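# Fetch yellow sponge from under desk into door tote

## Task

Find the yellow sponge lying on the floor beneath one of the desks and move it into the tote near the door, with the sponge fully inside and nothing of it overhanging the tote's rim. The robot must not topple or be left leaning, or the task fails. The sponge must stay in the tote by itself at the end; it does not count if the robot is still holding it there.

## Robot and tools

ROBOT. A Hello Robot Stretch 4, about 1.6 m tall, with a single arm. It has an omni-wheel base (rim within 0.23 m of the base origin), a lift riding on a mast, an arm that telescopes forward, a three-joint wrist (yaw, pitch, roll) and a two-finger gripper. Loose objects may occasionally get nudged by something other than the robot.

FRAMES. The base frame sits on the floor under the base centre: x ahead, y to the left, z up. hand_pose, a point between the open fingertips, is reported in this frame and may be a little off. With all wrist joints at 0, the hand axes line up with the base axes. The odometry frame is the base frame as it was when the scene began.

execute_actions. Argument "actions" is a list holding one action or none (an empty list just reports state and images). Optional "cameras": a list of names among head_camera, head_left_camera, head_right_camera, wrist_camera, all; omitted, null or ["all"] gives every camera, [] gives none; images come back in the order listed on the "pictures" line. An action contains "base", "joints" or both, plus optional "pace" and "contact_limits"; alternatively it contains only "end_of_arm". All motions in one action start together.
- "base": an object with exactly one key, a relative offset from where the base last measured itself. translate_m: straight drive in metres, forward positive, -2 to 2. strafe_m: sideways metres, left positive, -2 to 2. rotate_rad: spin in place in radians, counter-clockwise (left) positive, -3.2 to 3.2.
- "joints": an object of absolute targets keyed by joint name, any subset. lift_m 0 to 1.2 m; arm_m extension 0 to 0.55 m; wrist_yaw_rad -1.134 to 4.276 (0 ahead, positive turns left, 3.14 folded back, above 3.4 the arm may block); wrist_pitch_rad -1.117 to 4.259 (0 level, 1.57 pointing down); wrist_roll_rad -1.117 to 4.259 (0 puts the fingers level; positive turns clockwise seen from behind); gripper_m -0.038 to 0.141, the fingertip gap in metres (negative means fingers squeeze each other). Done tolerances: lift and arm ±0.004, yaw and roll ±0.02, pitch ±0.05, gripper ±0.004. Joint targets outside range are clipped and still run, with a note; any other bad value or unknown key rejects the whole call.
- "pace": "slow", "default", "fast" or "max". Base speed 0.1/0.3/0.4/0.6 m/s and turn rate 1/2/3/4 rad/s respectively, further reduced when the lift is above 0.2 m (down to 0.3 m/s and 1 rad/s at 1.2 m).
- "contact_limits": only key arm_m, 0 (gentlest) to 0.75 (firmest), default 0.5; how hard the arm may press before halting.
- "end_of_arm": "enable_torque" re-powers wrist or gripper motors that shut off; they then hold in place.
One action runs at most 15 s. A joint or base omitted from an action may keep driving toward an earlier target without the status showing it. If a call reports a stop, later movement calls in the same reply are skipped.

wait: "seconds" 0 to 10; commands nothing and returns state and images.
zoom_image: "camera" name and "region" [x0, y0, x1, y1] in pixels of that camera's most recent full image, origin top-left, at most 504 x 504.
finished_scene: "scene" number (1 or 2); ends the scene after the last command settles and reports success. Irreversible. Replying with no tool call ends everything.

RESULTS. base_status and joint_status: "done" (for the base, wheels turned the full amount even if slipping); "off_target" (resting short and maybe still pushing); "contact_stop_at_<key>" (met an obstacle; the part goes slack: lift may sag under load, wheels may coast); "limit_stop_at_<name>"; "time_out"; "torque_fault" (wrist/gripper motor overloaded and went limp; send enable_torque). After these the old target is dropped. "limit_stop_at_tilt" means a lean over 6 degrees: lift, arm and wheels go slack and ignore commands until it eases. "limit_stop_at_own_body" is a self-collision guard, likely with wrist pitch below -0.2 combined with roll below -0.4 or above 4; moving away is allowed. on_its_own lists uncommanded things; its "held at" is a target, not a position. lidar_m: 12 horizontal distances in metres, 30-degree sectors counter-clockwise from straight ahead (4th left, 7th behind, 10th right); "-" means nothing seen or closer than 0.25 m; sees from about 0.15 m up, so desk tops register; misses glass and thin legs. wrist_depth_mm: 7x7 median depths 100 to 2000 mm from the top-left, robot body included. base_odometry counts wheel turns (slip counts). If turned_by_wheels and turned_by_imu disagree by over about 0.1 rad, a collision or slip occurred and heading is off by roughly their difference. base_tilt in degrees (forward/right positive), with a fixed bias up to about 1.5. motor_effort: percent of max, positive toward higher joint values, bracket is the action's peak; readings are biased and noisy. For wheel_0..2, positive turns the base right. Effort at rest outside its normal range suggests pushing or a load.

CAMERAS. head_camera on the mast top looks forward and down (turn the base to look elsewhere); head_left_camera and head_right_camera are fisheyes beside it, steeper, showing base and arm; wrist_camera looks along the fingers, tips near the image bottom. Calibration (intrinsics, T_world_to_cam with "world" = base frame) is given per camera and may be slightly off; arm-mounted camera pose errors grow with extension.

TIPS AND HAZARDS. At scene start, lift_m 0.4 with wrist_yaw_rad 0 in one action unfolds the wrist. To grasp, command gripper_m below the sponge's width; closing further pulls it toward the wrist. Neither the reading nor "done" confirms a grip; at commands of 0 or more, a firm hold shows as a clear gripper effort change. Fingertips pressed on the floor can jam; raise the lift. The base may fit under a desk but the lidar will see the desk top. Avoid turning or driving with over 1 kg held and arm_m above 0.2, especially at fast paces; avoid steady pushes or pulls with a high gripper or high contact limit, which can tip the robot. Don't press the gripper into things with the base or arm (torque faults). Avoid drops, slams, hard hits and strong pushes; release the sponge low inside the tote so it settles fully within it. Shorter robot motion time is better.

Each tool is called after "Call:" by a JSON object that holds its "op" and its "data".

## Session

Call:
{"op": "execute_actions", "data": {"actions": []}}

Scene clock: 0.00 s.
base_odometry: x=+0.000 y=+0.000 heading=+0.000 (m, m, rad; odometry frame)
turned_by_wheels: +0.000 (rad since the last result)
turned_by_imu: +0.000 (rad since the last result)
base_tilt: forward=-0.3 right=+0.4 (deg)
lidar_m: 1.38 1.03 1.01 1.13 0.96 1.58 0.86 0.66 0.64 0.67 1.04 1.80
base_status: not commanded
joint_positions: lift_m=+0.184 arm_m=-0.001 wrist_yaw_rad=+3.190 wrist_pitch_rad=-0.012 wrist_roll_rad=+0.016 gripper_m=+0.057
joint_status: not commanded
motor_effort: lift_m=+21 arm_m=+0 wrist_yaw_rad=-1 wrist_pitch_rad=-7 wrist_roll_rad=-1 gripper_m=-3 wheel_0=+0 wheel_1=+1 wheel_2=+0 (%)
hand_pose: x=-0.1229 y=+0.0733 z=+0.3658 quat_wxyz=(-0.024, +0.006, +0.008, +1.000) (m; base frame)
wrist_depth_mm: - 138 250 - 1756 1576 1336 / - 112 137 - 1756 1499 1336 / - 114 137 - 1708 1499 1336 / - 128 167 - 1756 1499 1308 / 173 778 - - 1756 1499 1336 / 691 809 212 1464 1281 1366 1308 / 691 750 904 931 878 991 1078
pictures: head_camera, head_left_camera, head_right_camera, wrist_camera
camera_calibration (this result's frames):
wrist_camera: T_world_to_cam=[[-0.0240076, 0.999699, -0.00505786, -0.0860678], [-0.0355329, -0.00590942, -0.999351, 0.426097], [-0.99908, -0.0238123, 0.0356641, 0.0893047], [0, 0, 0, 1]] pos_world=[0.102297, 0.0906864, 0.4222]
Images, in order (width x height): head_camera 420x560, head_left_camera 420x672, head_right_camera 420x672, wrist_camera 616x392.

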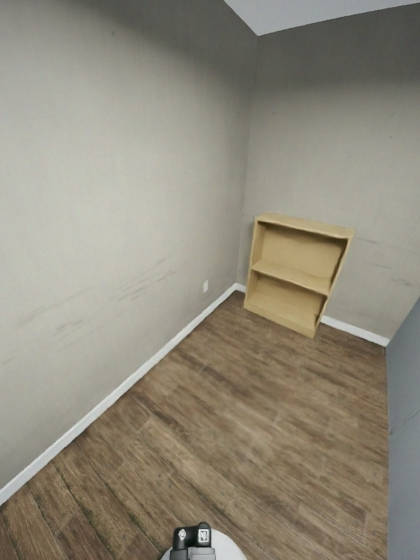

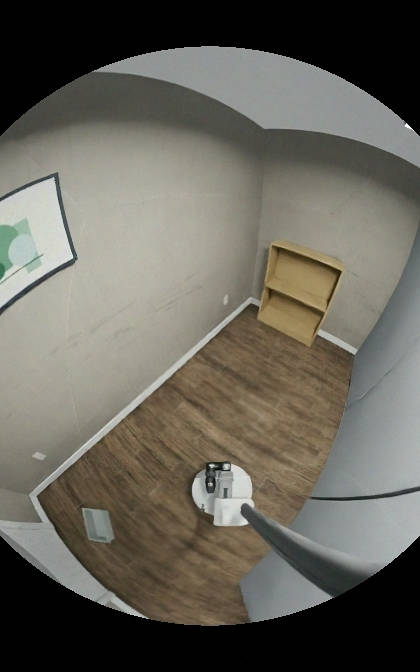

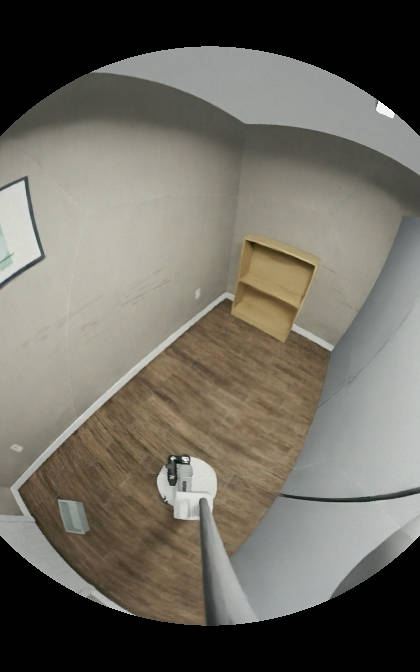

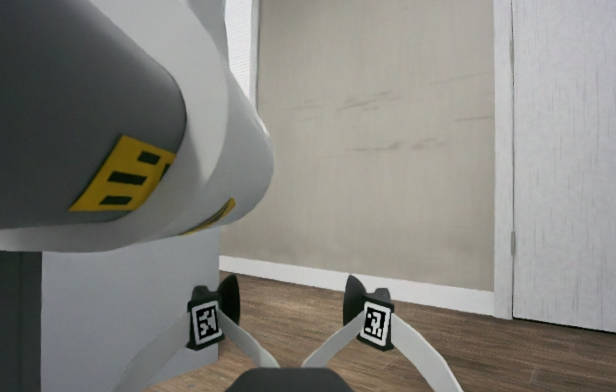

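Call:
{"op": "execute_actions", "data": {"actions": [{"base":{"rotate_rad":2.8},"pace":"fast"}], "cameras": ["head_camera"]}}

Call:
{"op": "execute_actions", "data": {"actions": [{"base":{"translate_m":1.15},"pace":"max"}], "cameras": []}}

Call:
{"op": "execute_actions", "data": {"actions": [{"base":{"rotate_rad":1.33},"pace":"fast"}], "cameras": ["head_camera","head_left_camera"]}}

Scene clock: 8.20 s.
base_odometry: x=+0.000 y=+0.000 heading=+2.800 (m, m, rad; odometry frame)
turned_by_wheels: +2.800 (rad since the last result)
turned_by_imu: +2.778 (rad since the last result)
base_tilt: forward=-0.3 right=+0.4 (deg)
lidar_m: 1.54 0.76 0.65 0.64 0.78 1.41 1.84 1.19 1.01 1.02 0.95 0.96
base_status: done
joint_positions: lift_m=+0.184 arm_m=-0.001 wrist_yaw_rad=+3.190 wrist_pitch_rad=-0.012 wrist_roll_rad=+0.016 gripper_m=+0.057
joint_status: not commanded
motor_effort: lift_m=+21(21) arm_m=-1(1) wrist_yaw_rad=-1(1) wrist_pitch_rad=-7(6) wrist_roll_rad=-2(1) gripper_m=-4(3) wheel_0=-1(10) wheel_1=-2(10) wheel_2=-1(13) (%)
hand_pose: x=-0.1228 y=+0.0733 z=+0.3658 quat_wxyz=(-0.024, +0.006, +0.008, +1.000) (m; base frame)
wrist_depth_mm: - 138 250 - - - 1499 / - 112 137 - - - 1537 / - 114 136 - - - 1537 / - 128 167 - - - 1537 / 173 1464 - - - - 1464 / 1205 1397 212 1499 1229 1537 1430 / 904 891 904 931 878 991 1042
pictures: head_camera
Images, in order (width x height): head_camera 420x560.

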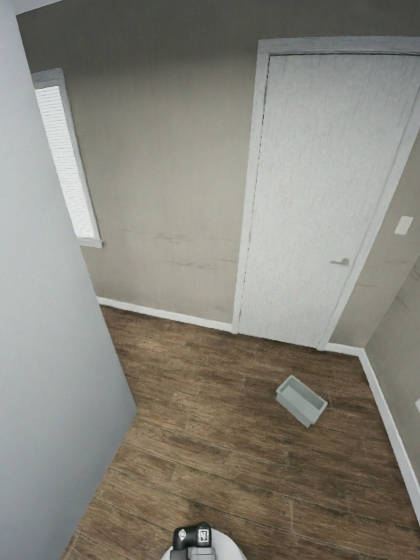

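Scene clock: 11.60 s.
base_odometry: x=-1.084 y=+0.385 heading=+2.800 (m, m, rad; odometry frame)
turned_by_wheels: +0.000 (rad since the last result)
turned_by_imu: -0.001 (rad since the last result)
base_tilt: forward=-0.3 right=+0.5 (deg)
lidar_m: 0.48 0.58 1.04 0.87 0.57 0.73 2.69 1.52 0.64 0.63 0.52 0.46
base_status: done
joint_positions: lift_m=+0.184 arm_m=-0.001 wrist_yaw_rad=+3.190 wrist_pitch_rad=-0.012 wrist_roll_rad=+0.016 gripper_m=+0.057
joint_status: not commanded
motor_effort: lift_m=+21(21) arm_m=+0(1) wrist_yaw_rad=-2(1) wrist_pitch_rad=-6(7) wrist_roll_rad=-1(2) gripper_m=-4(3) wheel_0=+1(9) wheel_1=+2(12) wheel_2=+2(16) (%)
hand_pose: x=-0.1228 y=+0.0733 z=+0.3658 quat_wxyz=(-0.024, +0.006, +0.008, +1.000) (m; base frame)
wrist_depth_mm: - 138 250 - - 1537 699 / - 112 137 - - 1576 699 / - 114 136 - - 1576 699 / - 128 166 - - 1576 707 / 173 1808 - - - 1618 699 / 1281 1499 211 1537 1281 1308 699 / 917 891 917 946 866 960 676
pictures: none
No camera images: the call's "cameras" was empty. Leave "cameras" out to get every camera's image.

Scene clock: 13.20 s.
base_odometry: x=-1.084 y=+0.385 heading=-2.154 (m, m, rad; odometry frame)
turned_by_wheels: +1.330 (rad since the last result)
turned_by_imu: +1.319 (rad since the last result)
base_tilt: forward=-0.3 right=+0.4 (deg)
lidar_m: 2.10 0.62 0.57 1.58 1.88 0.73 1.35 0.66 0.47 0.45 0.51 0.72
base_status: done
joint_positions: lift_m=+0.184 arm_m=-0.001 wrist_yaw_rad=+3.190 wrist_pitch_rad=-0.012 wrist_roll_rad=+0.016 gripper_m=+0.057
joint_status: not commanded
motor_effort: lift_m=+20(21) arm_m=-1(1) wrist_yaw_rad=-2(1) wrist_pitch_rad=-7(8) wrist_roll_rad=-2(2) gripper_m=-3(4) wheel_0=-1(10) wheel_1=-2(10) wheel_2=-1(11) (%)
hand_pose: x=-0.1228 y=+0.0733 z=+0.3658 quat_wxyz=(-0.024, +0.006, +0.008, +1.000) (m; base frame)
wrist_depth_mm: - 138 251 1397 1499 1430 1430 / - 112 137 1430 1464 1464 1430 / - 114 136 1464 1464 1464 1397 / - 128 166 1464 1430 1397 1430 / 173 976 1499 1430 1464 1397 1397 / 778 1078 212 1430 1255 1366 1397 / 768 891 931 683 778 991 1060
pictures: head_camera, head_left_camera
Images, in order (width x height): head_camera 420x560, head_left_camera 420x672.

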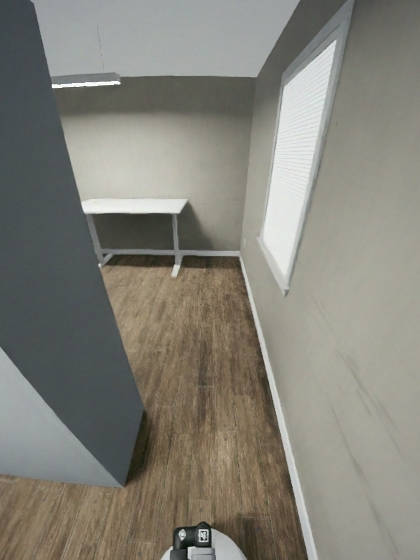

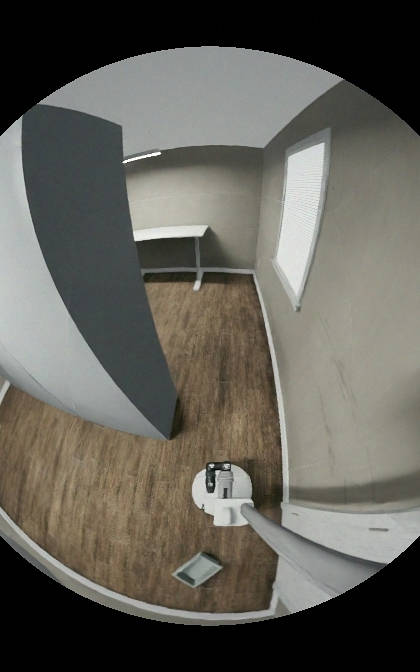

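Call:
{"op": "execute_actions", "data": {"actions": [{"base":{"translate_m":1.3},"joints":{"lift_m":0.3},"pace":"max"}], "cameras": ["head_left_camera"]}}

Call:
{"op": "execute_actions", "data": {"actions": [{"base":{"rotate_rad":1.2},"joints":{"wrist_yaw_rad":0,"gripper_m":0.14},"pace":"fast"}], "cameras": ["head_camera","wrist_camera"]}}

Scene clock: 21.77 s.
base_odometry: x=-1.799 y=-0.700 heading=-2.153 (m, m, rad; odometry frame)
turned_by_wheels: +0.000 (rad since the last result)
turned_by_imu: +0.000 (rad since the last result)
base_tilt: forward=-0.3 right=+0.4 (deg)
lidar_m: 1.31 1.34 1.96 1.73 0.66 0.61 1.84 0.73 0.49 0.48 0.51 0.74
base_status: done
joint_positions: lift_m=+0.300 arm_m=-0.001 wrist_yaw_rad=+3.190 wrist_pitch_rad=-0.013 wrist_roll_rad=+0.016 gripper_m=+0.057
joint_status: all done
motor_effort: lift_m=+22(25) arm_m=-1(1) wrist_yaw_rad=-1(1) wrist_pitch_rad=-6(7) wrist_roll_rad=-1(2) gripper_m=-5(2) wheel_0=+0(10) wheel_1=+2(12) wheel_2=+2(17) (%)
hand_pose: x=-0.1228 y=+0.0733 z=+0.4817 quat_wxyz=(-0.024, +0.006, +0.008, +1.000) (m; base frame)
wrist_depth_mm: - 138 251 - - 788 597 / - 112 137 - - 788 809 / - 114 137 - - 788 798 / - 128 166 - - 788 597 / 173 1060 - - - 778 591 / 854 1229 213 1921 1618 768 788 / 866 1008 1138 1205 1118 715 580
pictures: head_left_camera
Images, in order (width x height): head_left_camera 420x672.

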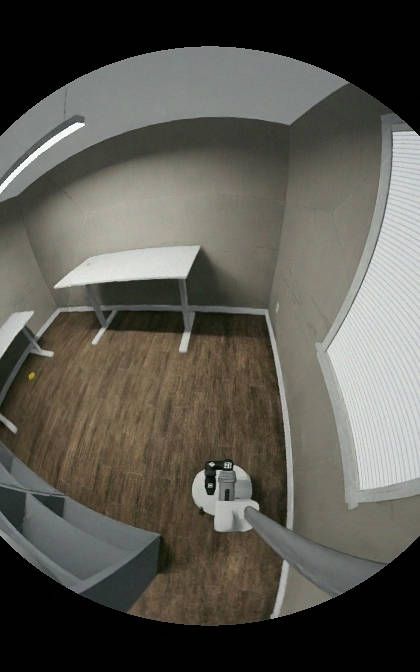

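Scene clock: 24.17 s.
base_odometry: x=-1.799 y=-0.700 heading=-0.954 (m, m, rad; odometry frame)
turned_by_wheels: +1.200 (rad since the last result)
turned_by_imu: +1.191 (rad since the last result)
base_tilt: forward=-0.2 right=+0.4 (deg)
lidar_m: 2.43 1.13 0.62 0.71 1.28 0.66 0.51 0.47 0.54 0.87 1.31 1.43
base_status: done
joint_positions: lift_m=+0.300 arm_m=-0.001 wrist_yaw_rad=+0.001 wrist_pitch_rad=-0.012 wrist_roll_rad=+0.016 gripper_m=+0.140
joint_status: all done
motor_effort: lift_m=+22(22) arm_m=-1(1) wrist_yaw_rad=-2(8) wrist_pitch_rad=-6(6) wrist_roll_rad=-1(2) gripper_m=+1(3) wheel_0=-1(10) wheel_1=-3(10) wheel_2=-1(11) (%)
hand_pose: x=+0.4581 y=-0.0873 z=+0.4817 quat_wxyz=(+1.000, +0.008, -0.006, +0.000) (m; base frame)
wrist_depth_mm: - - - - - - 1921 / - - - - - - 1308 / - - - - - - 1808 / - - - - - - 1863 / - - - - - - 1863 / 1756 208 1921 1863 1808 1708 1756 / 1229 1138 1160 154 1255 1160 1281
pictures: head_camera, wrist_camera
camera_calibration (this result's frames):
wrist_camera: T_world_to_cam=[[-0.0241308, -0.999696, -0.00506074, -0.0854587], [0.0358288, 0.00419414, -0.999349, 0.529807], [0.999067, -0.0242964, 0.0357167, -0.253622], [0, 0, 0, 1]] pos_world=[0.23234, -0.0938169, 0.538088]
Images, in order (width x height): head_camera 420x560, wrist_camera 616x392.

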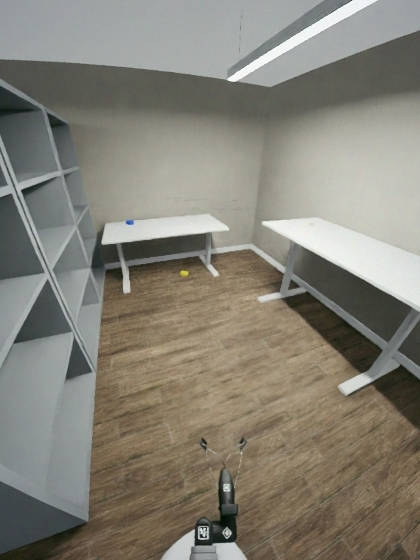

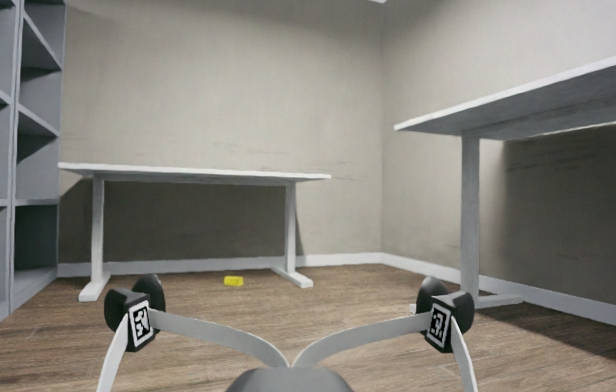

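Call:
{"op": "execute_actions", "data": {"actions": [{"base":{"rotate_rad":0.14},"pace":"fast"}], "cameras": []}}

Call:
{"op": "execute_actions", "data": {"actions": [{"base":{"translate_m":2.0},"joints":{"arm_m":0.45,"wrist_pitch_rad":1.57},"pace":"max"}], "cameras": ["head_camera","wrist_camera"]}}

Scene clock: 30.10 s.
base_odometry: x=-1.799 y=-0.700 heading=-0.814 (m, m, rad; odometry frame)
turned_by_wheels: +0.140 (rad since the last result)
turned_by_imu: +0.140 (rad since the last result)
base_tilt: forward=-0.3 right=+0.4 (deg)
lidar_m: 2.40 0.86 0.60 0.90 1.00 0.60 0.50 0.49 0.60 1.17 1.34 1.55
base_status: done
joint_positions: lift_m=+0.300 arm_m=-0.001 wrist_yaw_rad=+0.000 wrist_pitch_rad=-0.012 wrist_roll_rad=+0.016 gripper_m=+0.140
joint_status: not commanded
motor_effort: lift_m=+21(21) arm_m=-1(1) wrist_yaw_rad=-2(2) wrist_pitch_rad=-6(7) wrist_roll_rad=-1(1) gripper_m=-1(1) wheel_0=-1(7) wheel_1=-2(10) wheel_2=-1(9) (%)
hand_pose: x=+0.4580 y=-0.0874 z=+0.4817 quat_wxyz=(+1.000, +0.008, -0.006, +0.000) (m; base frame)
wrist_depth_mm: 1756 - - - - - - / 1661 - - - - - - / 1756 - - - - - 1863 / 1756 - - - - - - / 1708 - - - - - - / 1576 206 1863 1921 1708 1618 1756 / 1160 1182 1160 155 1255 1138 1281
pictures: none
No camera images: the call's "cameras" was empty. Leave "cameras" out to get every camera's image.

Scene clock: 35.10 s.
base_odometry: x=-0.425 y=-2.154 heading=-0.814 (m, m, rad; odometry frame)
turned_by_wheels: +0.000 (rad since the last result)
turned_by_imu: -0.004 (rad since the last result)
base_tilt: forward=-0.3 right=+0.4 (deg)
lidar_m: 0.45 0.46 0.56 0.87 0.87 1.05 2.47 1.63 1.01 0.87 0.87 0.53
base_status: done
joint_positions: lift_m=+0.300 arm_m=+0.449 wrist_yaw_rad=+0.000 wrist_pitch_rad=+1.570 wrist_roll_rad=+0.016 gripper_m=+0.140
joint_status: all done
motor_effort: lift_m=+21(21) arm_m=+5(7) wrist_yaw_rad=-2(0) wrist_pitch_rad=+1(2) wrist_roll_rad=-1(1) gripper_m=+1(0) wheel_0=+1(9) wheel_1=+2(10) wheel_2=+3(16) (%)
hand_pose: x=+0.6202 y=-0.0874 z=+0.1897 quat_wxyz=(+0.707, +0.006, +0.707, -0.006) (m; base frame)
wrist_depth_mm: 402 407 410 413 415 421 421 / 402 404 410 415 418 418 421 / 402 404 410 366 415 418 424 / 402 404 410 413 415 418 421 / 402 404 410 404 413 418 424 / 402 208 407 410 410 418 418 / 399 404 404 155 415 418 415
pictures: head_camera, wrist_camera
camera_calibration (this result's frames):
wrist_camera: T_world_to_cam=[[-0.0045714, -0.999683, 0.0247635, -0.100978], [-0.999698, 0.00397053, -0.0242594, 0.689398], [0.0241534, -0.0248669, -0.999399, 0.395794], [0, 0, 0, 1]] pos_world=[0.679168, -0.0938411, 0.414781]
Images, in order (width x height): head_camera 420x560, wrist_camera 616x392.

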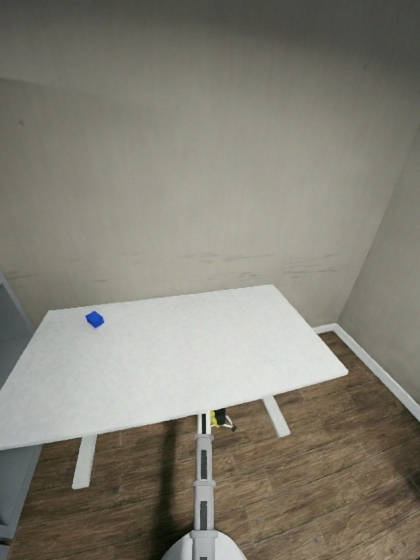

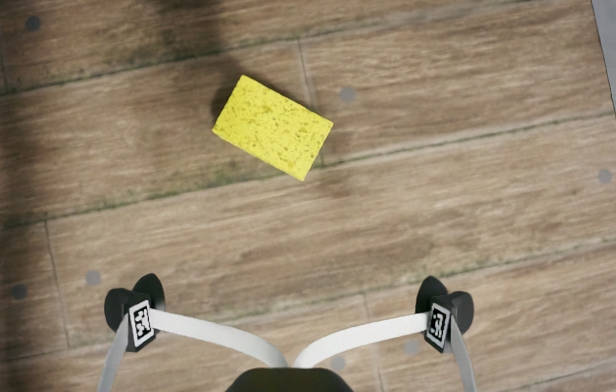

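Call:
{"op": "execute_actions", "data": {"actions": [{"base":{"translate_m":0.07},"joints":{"arm_m":0.52,"wrist_roll_rad":-1.07,"lift_m":0.22,"gripper_m":0.11},"pace":"fast"}], "cameras": ["wrist_camera"]}}

Scene clock: 39.87 s.
base_odometry: x=-0.377 y=-2.205 heading=-0.813 (m, m, rad; odometry frame)
turned_by_wheels: +0.001 (rad since the last result)
turned_by_imu: +0.002 (rad since the last result)
base_tilt: forward=-0.3 right=+0.4 (deg)
lidar_m: 0.39 0.40 0.47 0.88 0.89 1.10 2.53 1.60 0.98 0.88 0.75 0.44
base_status: done
joint_positions: lift_m=+0.220 arm_m=+0.519 wrist_yaw_rad=+0.000 wrist_pitch_rad=+1.570 wrist_roll_rad=-1.069 gripper_m=+0.110
joint_status: all done
motor_effort: lift_m=+19(19) arm_m=+5(6) wrist_yaw_rad=-1(0) wrist_pitch_rad=+3(0) wrist_roll_rad=-3(5) gripper_m=+0(1) wheel_0=+3(8) wheel_1=+4(9) wheel_2=+0(14) (%)
hand_pose: x=+0.6902 y=-0.0874 z=+0.1099 quat_wxyz=(+0.609, -0.361, +0.608, +0.360) (m; base frame)
wrist_depth_mm: 332 332 334 338 340 340 343 / 329 334 336 332 334 338 340 / 330 330 334 334 336 338 338 / 329 330 330 334 334 336 338 / 329 330 330 290 332 336 336 / 327 329 287 332 208 334 338 / 327 327 329 163 332 334 334
pictures: wrist_camera
camera_calibration (this result's frames):
wrist_camera: T_world_to_cam=[[0.882113, -0.470337, 0.0256884, -0.664537], [-0.469816, -0.882441, -0.0238931, 0.314192], [0.0339063, 0.00900754, -0.999384, 0.310535], [0, 0, 0, 1]] pos_world=[0.72328, -0.0380971, 0.334921]
Images, in order (width x height): wrist_camera 616x392.

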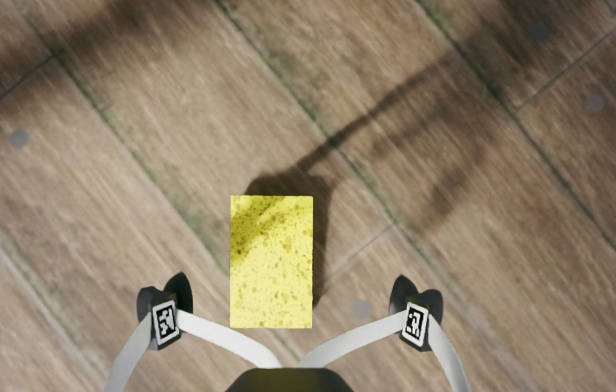

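Need image-left .014, up .015.

Call:
{"op": "execute_actions", "data": {"actions": [{"base":{"strafe_m":0.02},"joints":{"arm_m":0.514,"lift_m":0.145,"gripper_m":0.1}}], "cameras": ["wrist_camera"]}}

Call:
{"op": "execute_actions", "data": {"actions": [{"joints":{"gripper_m":0.02}}], "cameras": ["wrist_camera"]}}

Scene clock: 46.30 s.
base_odometry: x=-0.362 y=-2.191 heading=-0.813 (m, m, rad; odometry frame)
turned_by_wheels: +0.000 (rad since the last result)
turned_by_imu: +0.002 (rad since the last result)
base_tilt: forward=-0.3 right=+0.4 (deg)
lidar_m: 0.39 0.38 0.47 0.87 0.88 1.05 2.55 1.65 0.99 0.90 0.73 0.44
base_status: done
joint_positions: lift_m=+0.145 arm_m=+0.515 wrist_yaw_rad=+0.000 wrist_pitch_rad=+1.570 wrist_roll_rad=-1.069 gripper_m=+0.100
joint_status: all done
motor_effort: lift_m=+18(19) arm_m=-6(12) wrist_yaw_rad=-1(2) wrist_pitch_rad=-1(1) wrist_roll_rad=-2(3) gripper_m=-1(1) wheel_0=+0(8) wheel_1=+2(11) wheel_2=+0(0) (%)
hand_pose: x=+0.6862 y=-0.0874 z=+0.0349 quat_wxyz=(+0.609, -0.361, +0.608, +0.360) (m; base frame)
wrist_depth_mm: 257 258 259 262 263 264 265 / 257 257 259 262 260 263 264 / 257 258 259 260 262 262 262 / 255 257 257 259 260 263 260 / 254 256 256 214 259 259 262 / 254 255 212 213 216 259 263 / 253 255 255 164 258 259 263
pictures: wrist_camera
camera_calibration (this result's frames):
wrist_camera: T_world_to_cam=[[0.882115, -0.470339, 0.0255964, -0.659049], [-0.469821, -0.88244, -0.0238441, 0.310506], [0.0338021, 0.00900745, -0.999388, 0.235833], [0, 0, 0, 1]] pos_world=[0.719267, -0.0380972, 0.259962]
Images, in order (width x height): wrist_camera 616x392.

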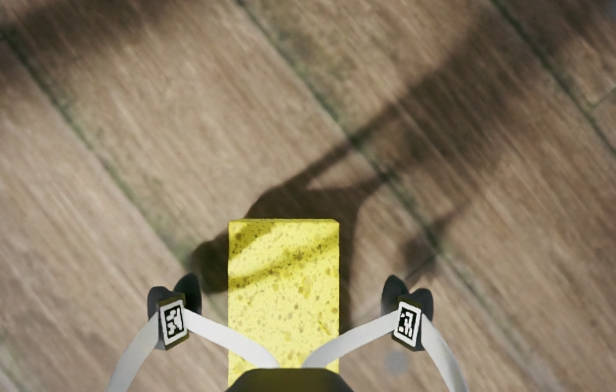

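Scene clock: 47.93 s.
base_odometry: x=-0.362 y=-2.191 heading=-0.813 (m, m, rad; odometry frame)
turned_by_wheels: +0.000 (rad since the last result)
turned_by_imu: +0.001 (rad since the last result)
base_tilt: forward=-0.2 right=+0.4 (deg)
lidar_m: 0.37 0.37 0.48 0.88 0.88 1.08 2.54 1.65 1.00 0.89 0.75 0.44
base_status: not commanded
joint_positions: lift_m=+0.145 arm_m=+0.515 wrist_yaw_rad=+0.000 wrist_pitch_rad=+1.570 wrist_roll_rad=-1.069 gripper_m=+0.021
joint_status: all done
motor_effort: lift_m=+18(18) arm_m=-6(6) wrist_yaw_rad=-1(1) wrist_pitch_rad=+1(0) wrist_roll_rad=-2(3) gripper_m=-28(26) wheel_0=+0(0) wheel_1=+1(1) wheel_2=+0(0) (%)
hand_pose: x=+0.6862 y=-0.0874 z=+0.0349 quat_wxyz=(+0.609, -0.361, +0.608, +0.360) (m; base frame)
wrist_depth_mm: 256 258 260 260 263 265 266 / 257 258 259 259 262 263 264 / 256 256 258 259 260 263 263 / 255 256 257 259 260 260 262 / 255 256 257 202 259 259 260 / 255 255 201 202 208 260 263 / 253 254 202 202 256 259 262
pictures: wrist_camera
camera_calibration (this result's frames):
wrist_camera: T_world_to_cam=[[0.882115, -0.470339, 0.0255964, -0.659048], [-0.469821, -0.88244, -0.0238441, 0.310506], [0.0338021, 0.00900744, -0.999388, 0.235833], [0, 0, 0, 1]] pos_world=[0.719267, -0.0380972, 0.259962]
Images, in order (width x height): wrist_camera 616x392.

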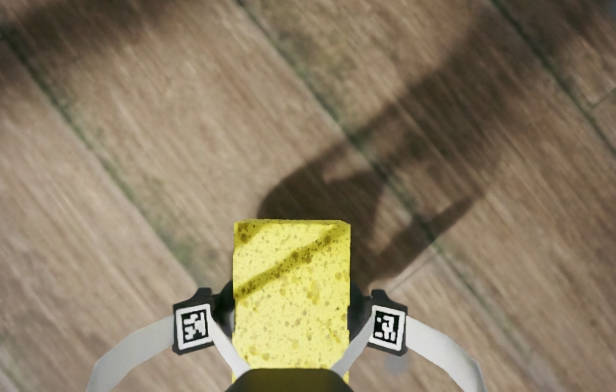

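Call:
{"op": "execute_actions", "data": {"actions": [{"base":{"translate_m":-2.0},"joints":{"lift_m":0.36,"arm_m":0.2},"pace":"max"}], "cameras": []}}

Call:
{"op": "execute_actions", "data": {"actions": [{"base":{"rotate_rad":1.86},"joints":{"arm_m":0.12,"wrist_roll_rad":0.8}}], "cameras": ["head_camera"]}}

Scene clock: 57.20 s.
base_odometry: x=-1.737 y=-0.738 heading=-0.813 (m, m, rad; odometry frame)
turned_by_wheels: +0.000 (rad since the last result)
turned_by_imu: +0.009 (rad since the last result)
base_tilt: forward=-0.2 right=+0.4 (deg)
lidar_m: 2.32 0.86 0.57 0.76 1.12 0.69 0.55 0.56 0.68 1.33 1.32 1.56
base_status: done
joint_positions: lift_m=+0.360 arm_m=+0.201 wrist_yaw_rad=+0.000 wrist_pitch_rad=+1.570 wrist_roll_rad=-1.070 gripper_m=+0.021
joint_status: all done
motor_effort: lift_m=+22(25) arm_m=-6(5) wrist_yaw_rad=-1(2) wrist_pitch_rad=-1(1) wrist_roll_rad=-3(3) gripper_m=-27(29) wheel_0=+0(10) wheel_1=-2(10) wheel_2=-2(17) (%)
hand_pose: x=+0.3720 y=-0.0874 z=+0.2497 quat_wxyz=(+0.609, -0.360, +0.608, +0.360) (m; base frame)
wrist_depth_mm: 466 477 469 477 480 480 484 / 466 469 469 477 480 477 484 / 473 469 473 477 477 477 480 / 370 462 473 473 473 473 480 / 298 466 469 203 477 473 480 / 277 353 202 202 207 473 473 / 262 304 201 201 473 469 473
pictures: none
No camera images: the call's "cameras" was empty. Leave "cameras" out to get every camera's image.

Scene clock: 59.40 s.
base_odometry: x=-1.737 y=-0.738 heading=+1.046 (m, m, rad; odometry frame)
turned_by_wheels: +1.859 (rad since the last result)
turned_by_imu: +1.845 (rad since the last result)
base_tilt: forward=-0.3 right=+0.4 (deg)
lidar_m: 1.79 0.81 0.57 0.55 0.61 0.90 1.35 1.37 2.04 1.39 0.63 0.57
base_status: done
joint_positions: lift_m=+0.360 arm_m=+0.121 wrist_yaw_rad=+0.000 wrist_pitch_rad=+1.570 wrist_roll_rad=+0.799 gripper_m=+0.021
joint_status: all done
motor_effort: lift_m=+21(21) arm_m=-6(11) wrist_yaw_rad=-2(1) wrist_pitch_rad=+1(1) wrist_roll_rad=+0(9) gripper_m=-26(29) wheel_0=-2(9) wheel_1=-2(10) wheel_2=-4(9) (%)
hand_pose: x=+0.2922 y=-0.0874 z=+0.2497 quat_wxyz=(+0.652, +0.275, +0.651, -0.275) (m; base frame)
wrist_depth_mm: 462 469 473 477 480 488 492 / 459 466 473 473 477 484 492 / 455 466 469 473 480 484 488 / 459 462 469 473 477 484 488 / 459 462 469 203 477 480 492 / 455 459 200 202 209 484 484 / 452 462 202 201 283 279 488
pictures: head_camera
Images, in order (width x height): head_camera 420x560.

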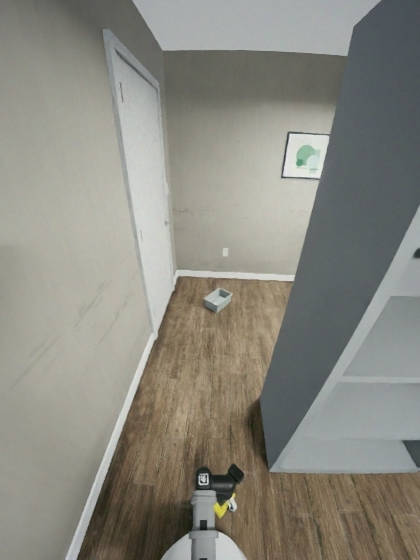

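Call:
{"op": "execute_actions", "data": {"actions": [{"base":{"translate_m":1.43},"joints":{"arm_m":0.4},"pace":"max"}], "cameras": ["wrist_camera"]}}

Scene clock: 67.80 s.
base_odometry: x=-1.021 y=+0.500 heading=+1.047 (m, m, rad; odometry frame)
turned_by_wheels: +0.000 (rad since the last result)
turned_by_imu: -0.001 (rad since the last result)
base_tilt: forward=-0.3 right=+0.4 (deg)
lidar_m: 0.48 0.65 0.48 0.44 0.51 0.76 2.84 0.65 0.75 2.61 1.58 0.46
base_status: done
joint_positions: lift_m=+0.360 arm_m=+0.399 wrist_yaw_rad=+0.000 wrist_pitch_rad=+1.570 wrist_roll_rad=+0.800 gripper_m=+0.021
joint_status: all done
motor_effort: lift_m=+22(21) arm_m=+5(6) wrist_yaw_rad=-2(0) wrist_pitch_rad=+2(0) wrist_roll_rad=+0(1) gripper_m=-27(27) wheel_0=+3(8) wheel_1=+3(11) wheel_2=+1(16) (%)
hand_pose: x=+0.5702 y=-0.0874 z=+0.2497 quat_wxyz=(+0.652, +0.275, +0.651, -0.275) (m; base frame)
wrist_depth_mm: 462 466 469 379 480 480 488 / 459 459 462 469 452 480 488 / 459 462 462 469 473 488 488 / 459 459 462 473 469 484 488 / 455 462 377 202 459 484 488 / 459 462 202 203 208 480 484 / 459 459 202 202 473 484 484
pictures: wrist_camera
camera_calibration (this result's frames):
wrist_camera: T_world_to_cam=[[-0.708753, -0.705045, 0.0241107, 0.324771], [-0.705457, 0.708345, -0.0240561, 0.534621], [-0.000118066, -0.0340589, -0.99942, 0.469965], [0, 0, 0, 1]] pos_world=[0.60739, -0.133711, 0.474723]
Images, in order (width x height): wrist_camera 616x392.

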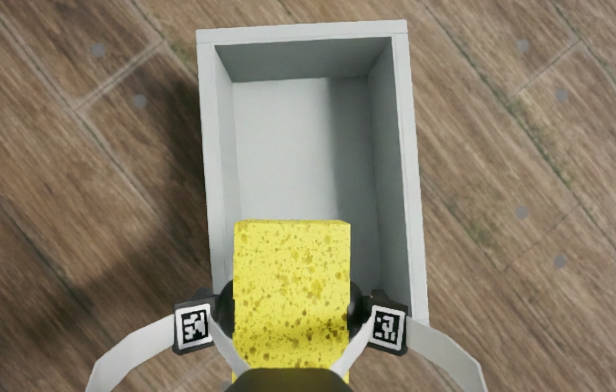

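Call:
{"op": "execute_actions", "data": {"actions": [{"base":{"strafe_m":-0.065},"joints":{"arm_m":0.438,"lift_m":0.29,"wrist_roll_rad":0.72},"pace":"fast"}], "cameras": ["wrist_camera"]}}

Call:
{"op": "execute_actions", "data": {"actions": [{"joints":{"lift_m":0.155}}], "cameras": ["wrist_camera"]}}

Call:
{"op": "execute_actions", "data": {"actions": [{"joints":{"gripper_m":0.082}}], "cameras": []}}

Call:
{"op": "execute_actions", "data": {"actions": [{"joints":{"lift_m":0.3},"pace":"fast"}], "cameras": ["wrist_camera"]}}

Scene clock: 74.70 s.
base_odometry: x=-0.964 y=+0.467 heading=+1.046 (m, m, rad; odometry frame)
turned_by_wheels: +0.000 (rad since the last result)
turned_by_imu: +0.002 (rad since the last result)
base_tilt: forward=-0.2 right=+0.4 (deg)
lidar_m: 0.42 0.73 0.54 0.52 0.59 0.87 3.32 0.61 0.78 2.65 1.58 0.56
base_status: done
joint_positions: lift_m=+0.290 arm_m=+0.437 wrist_yaw_rad=+0.000 wrist_pitch_rad=+1.570 wrist_roll_rad=+0.721 gripper_m=+0.021
joint_status: all done
motor_effort: lift_m=+19(21) arm_m=+6(10) wrist_yaw_rad=-1(2) wrist_pitch_rad=+1(1) wrist_roll_rad=-3(6) gripper_m=-27(27) wheel_0=-2(13) wheel_1=-2(14) wheel_2=+0(0) (%)
hand_pose: x=+0.6082 y=-0.0874 z=+0.1799 quat_wxyz=(+0.662, +0.249, +0.661, -0.249) (m; base frame)
wrist_depth_mm: 394 394 399 404 410 410 418 / 392 392 317 317 314 413 415 / 392 392 375 399 355 413 415 / 392 394 397 402 351 413 415 / 392 399 327 202 353 413 418 / 389 392 202 202 209 410 415 / 387 278 201 201 287 407 413
pictures: wrist_camera
camera_calibration (this result's frames):
wrist_camera: T_world_to_cam=[[-0.650994, -0.758698, 0.0241632, 0.313509], [-0.759078, 0.650553, -0.0241071, 0.587266], [0.00257058, -0.0340354, -0.999417, 0.398604], [0, 0, 0, 1]] pos_world=[0.648849, -0.130622, 0.404954]
Images, in order (width x height): wrist_camera 616x392.

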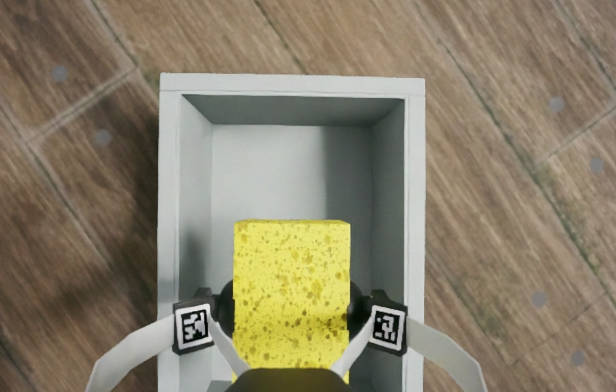

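Scene clock: 76.33 s.
base_odometry: x=-0.964 y=+0.467 heading=+1.046 (m, m, rad; odometry frame)
turned_by_wheels: +0.000 (rad since the last result)
turned_by_imu: +0.001 (rad since the last result)
base_tilt: forward=-0.2 right=+0.4 (deg)
lidar_m: 0.43 0.70 0.55 0.50 0.60 0.87 3.33 0.62 0.74 2.65 1.60 0.64
base_status: not commanded
joint_positions: lift_m=+0.155 arm_m=+0.437 wrist_yaw_rad=+0.000 wrist_pitch_rad=+1.570 wrist_roll_rad=+0.721 gripper_m=+0.021
joint_status: all done
motor_effort: lift_m=+18(19) arm_m=+5(6) wrist_yaw_rad=-1(2) wrist_pitch_rad=+1(0) wrist_roll_rad=-3(3) gripper_m=-29(28) wheel_0=-1(2) wheel_1=-2(2) wheel_2=+0(0) (%)
hand_pose: x=+0.6082 y=-0.0874 z=+0.0449 quat_wxyz=(+0.662, +0.249, +0.661, -0.249) (m; base frame)
wrist_depth_mm: 146 166 171 171 170 158 278 / 146 193 256 255 251 168 279 / 146 195 263 266 268 169 278 / 146 196 263 266 267 169 277 / 146 196 262 202 268 168 278 / 146 181 202 202 208 167 276 / 145 165 200 202 266 153 276
pictures: wrist_camera
camera_calibration (this result's frames):
wrist_camera: T_world_to_cam=[[-0.650994, -0.758698, 0.024163, 0.316772], [-0.759078, 0.650553, -0.0241073, 0.584014], [0.00257082, -0.0340354, -0.999417, 0.263714], [0, 0, 0, 1]] pos_world=[0.648852, -0.130622, 0.269985]
Images, in order (width x height): wrist_camera 616x392.

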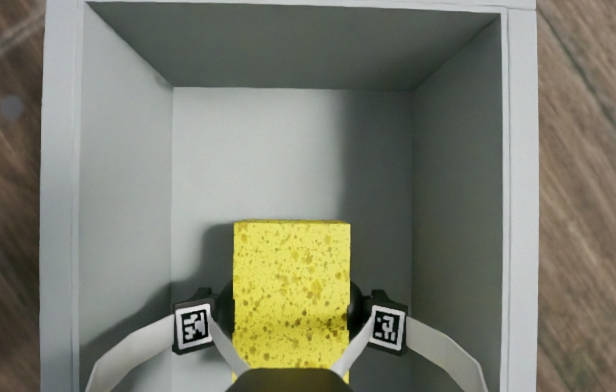

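Scene clock: 77.77 s.
base_odometry: x=-0.964 y=+0.467 heading=+1.046 (m, m, rad; odometry frame)
turned_by_wheels: +0.000 (rad since the last result)
turned_by_imu: +0.001 (rad since the last result)
base_tilt: forward=-0.3 right=+0.4 (deg)
lidar_m: 0.42 0.73 0.56 0.50 0.59 0.87 3.31 0.59 0.75 2.67 1.57 0.62
base_status: not commanded
joint_positions: lift_m=+0.155 arm_m=+0.437 wrist_yaw_rad=+0.000 wrist_pitch_rad=+1.570 wrist_roll_rad=+0.721 gripper_m=+0.082
joint_status: all done
motor_effort: lift_m=+18(18) arm_m=+5(6) wrist_yaw_rad=-1(2) wrist_pitch_rad=+1(1) wrist_roll_rad=-2(3) gripper_m=-1(24) wheel_0=-2(2) wheel_1=-3(2) wheel_2=+0(0) (%)
hand_pose: x=+0.6082 y=-0.0874 z=+0.0449 quat_wxyz=(+0.662, +0.249, +0.661, -0.249) (m; base frame)
wrist_depth_mm: 146 165 171 171 170 158 279 / 146 193 255 255 252 169 277 / 146 194 264 265 268 168 278 / 146 195 263 266 270 169 277 / 146 196 262 222 267 168 278 / 146 180 219 220 216 167 278 / 146 167 262 220 266 156 277
pictures: none
No camera images: the call's "cameras" was empty. Leave "cameras" out to get every camera's image.

Scene clock: 79.13 s.
base_odometry: x=-0.964 y=+0.467 heading=+1.046 (m, m, rad; odometry frame)
turned_by_wheels: +0.000 (rad since the last result)
turned_by_imu: +0.001 (rad since the last result)
base_tilt: forward=-0.2 right=+0.4 (deg)
lidar_m: 0.43 0.71 0.54 0.52 0.59 0.88 3.31 0.61 0.73 2.64 1.56 0.56
base_status: not commanded
joint_positions: lift_m=+0.300 arm_m=+0.437 wrist_yaw_rad=+0.000 wrist_pitch_rad=+1.570 wrist_roll_rad=+0.721 gripper_m=+0.082
joint_status: all done
motor_effort: lift_m=+23(24) arm_m=+6(6) wrist_yaw_rad=-1(1) wrist_pitch_rad=+1(0) wrist_roll_rad=-3(3) gripper_m=-3(3) wheel_0=-2(2) wheel_1=-3(3) wheel_2=+0(0) (%)
hand_pose: x=+0.6082 y=-0.0874 z=+0.1896 quat_wxyz=(+0.662, +0.249, +0.661, -0.249) (m; base frame)
wrist_depth_mm: 404 407 413 415 418 427 430 / 399 404 317 317 418 421 427 / 394 404 375 404 410 421 427 / 397 407 410 410 410 427 424 / 402 399 399 364 404 421 424 / 402 402 404 404 216 421 424 / 397 399 327 404 304 421 424
pictures: wrist_camera
camera_calibration (this result's frames):
wrist_camera: T_world_to_cam=[[-0.650994, -0.758698, 0.0241696, 0.313277], [-0.759079, 0.650553, -0.0240996, 0.5875], [0.00256069, -0.0340354, -0.999417, 0.40826], [0, 0, 0, 1]] pos_world=[0.648855, -0.130622, 0.414609]
Images, in order (width x height): wrist_camera 616x392.

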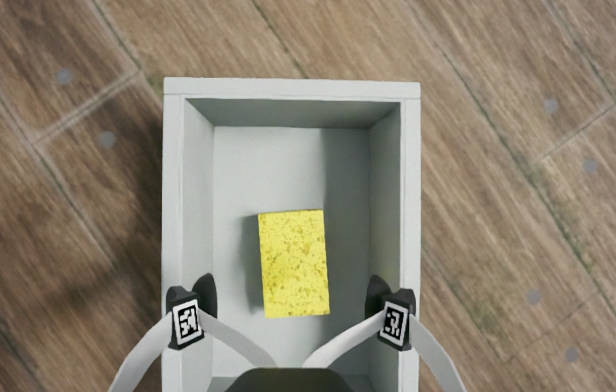

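Call:
{"op": "finished_scene", "data": {"scene": 2}}

The scene is finished: the task was done.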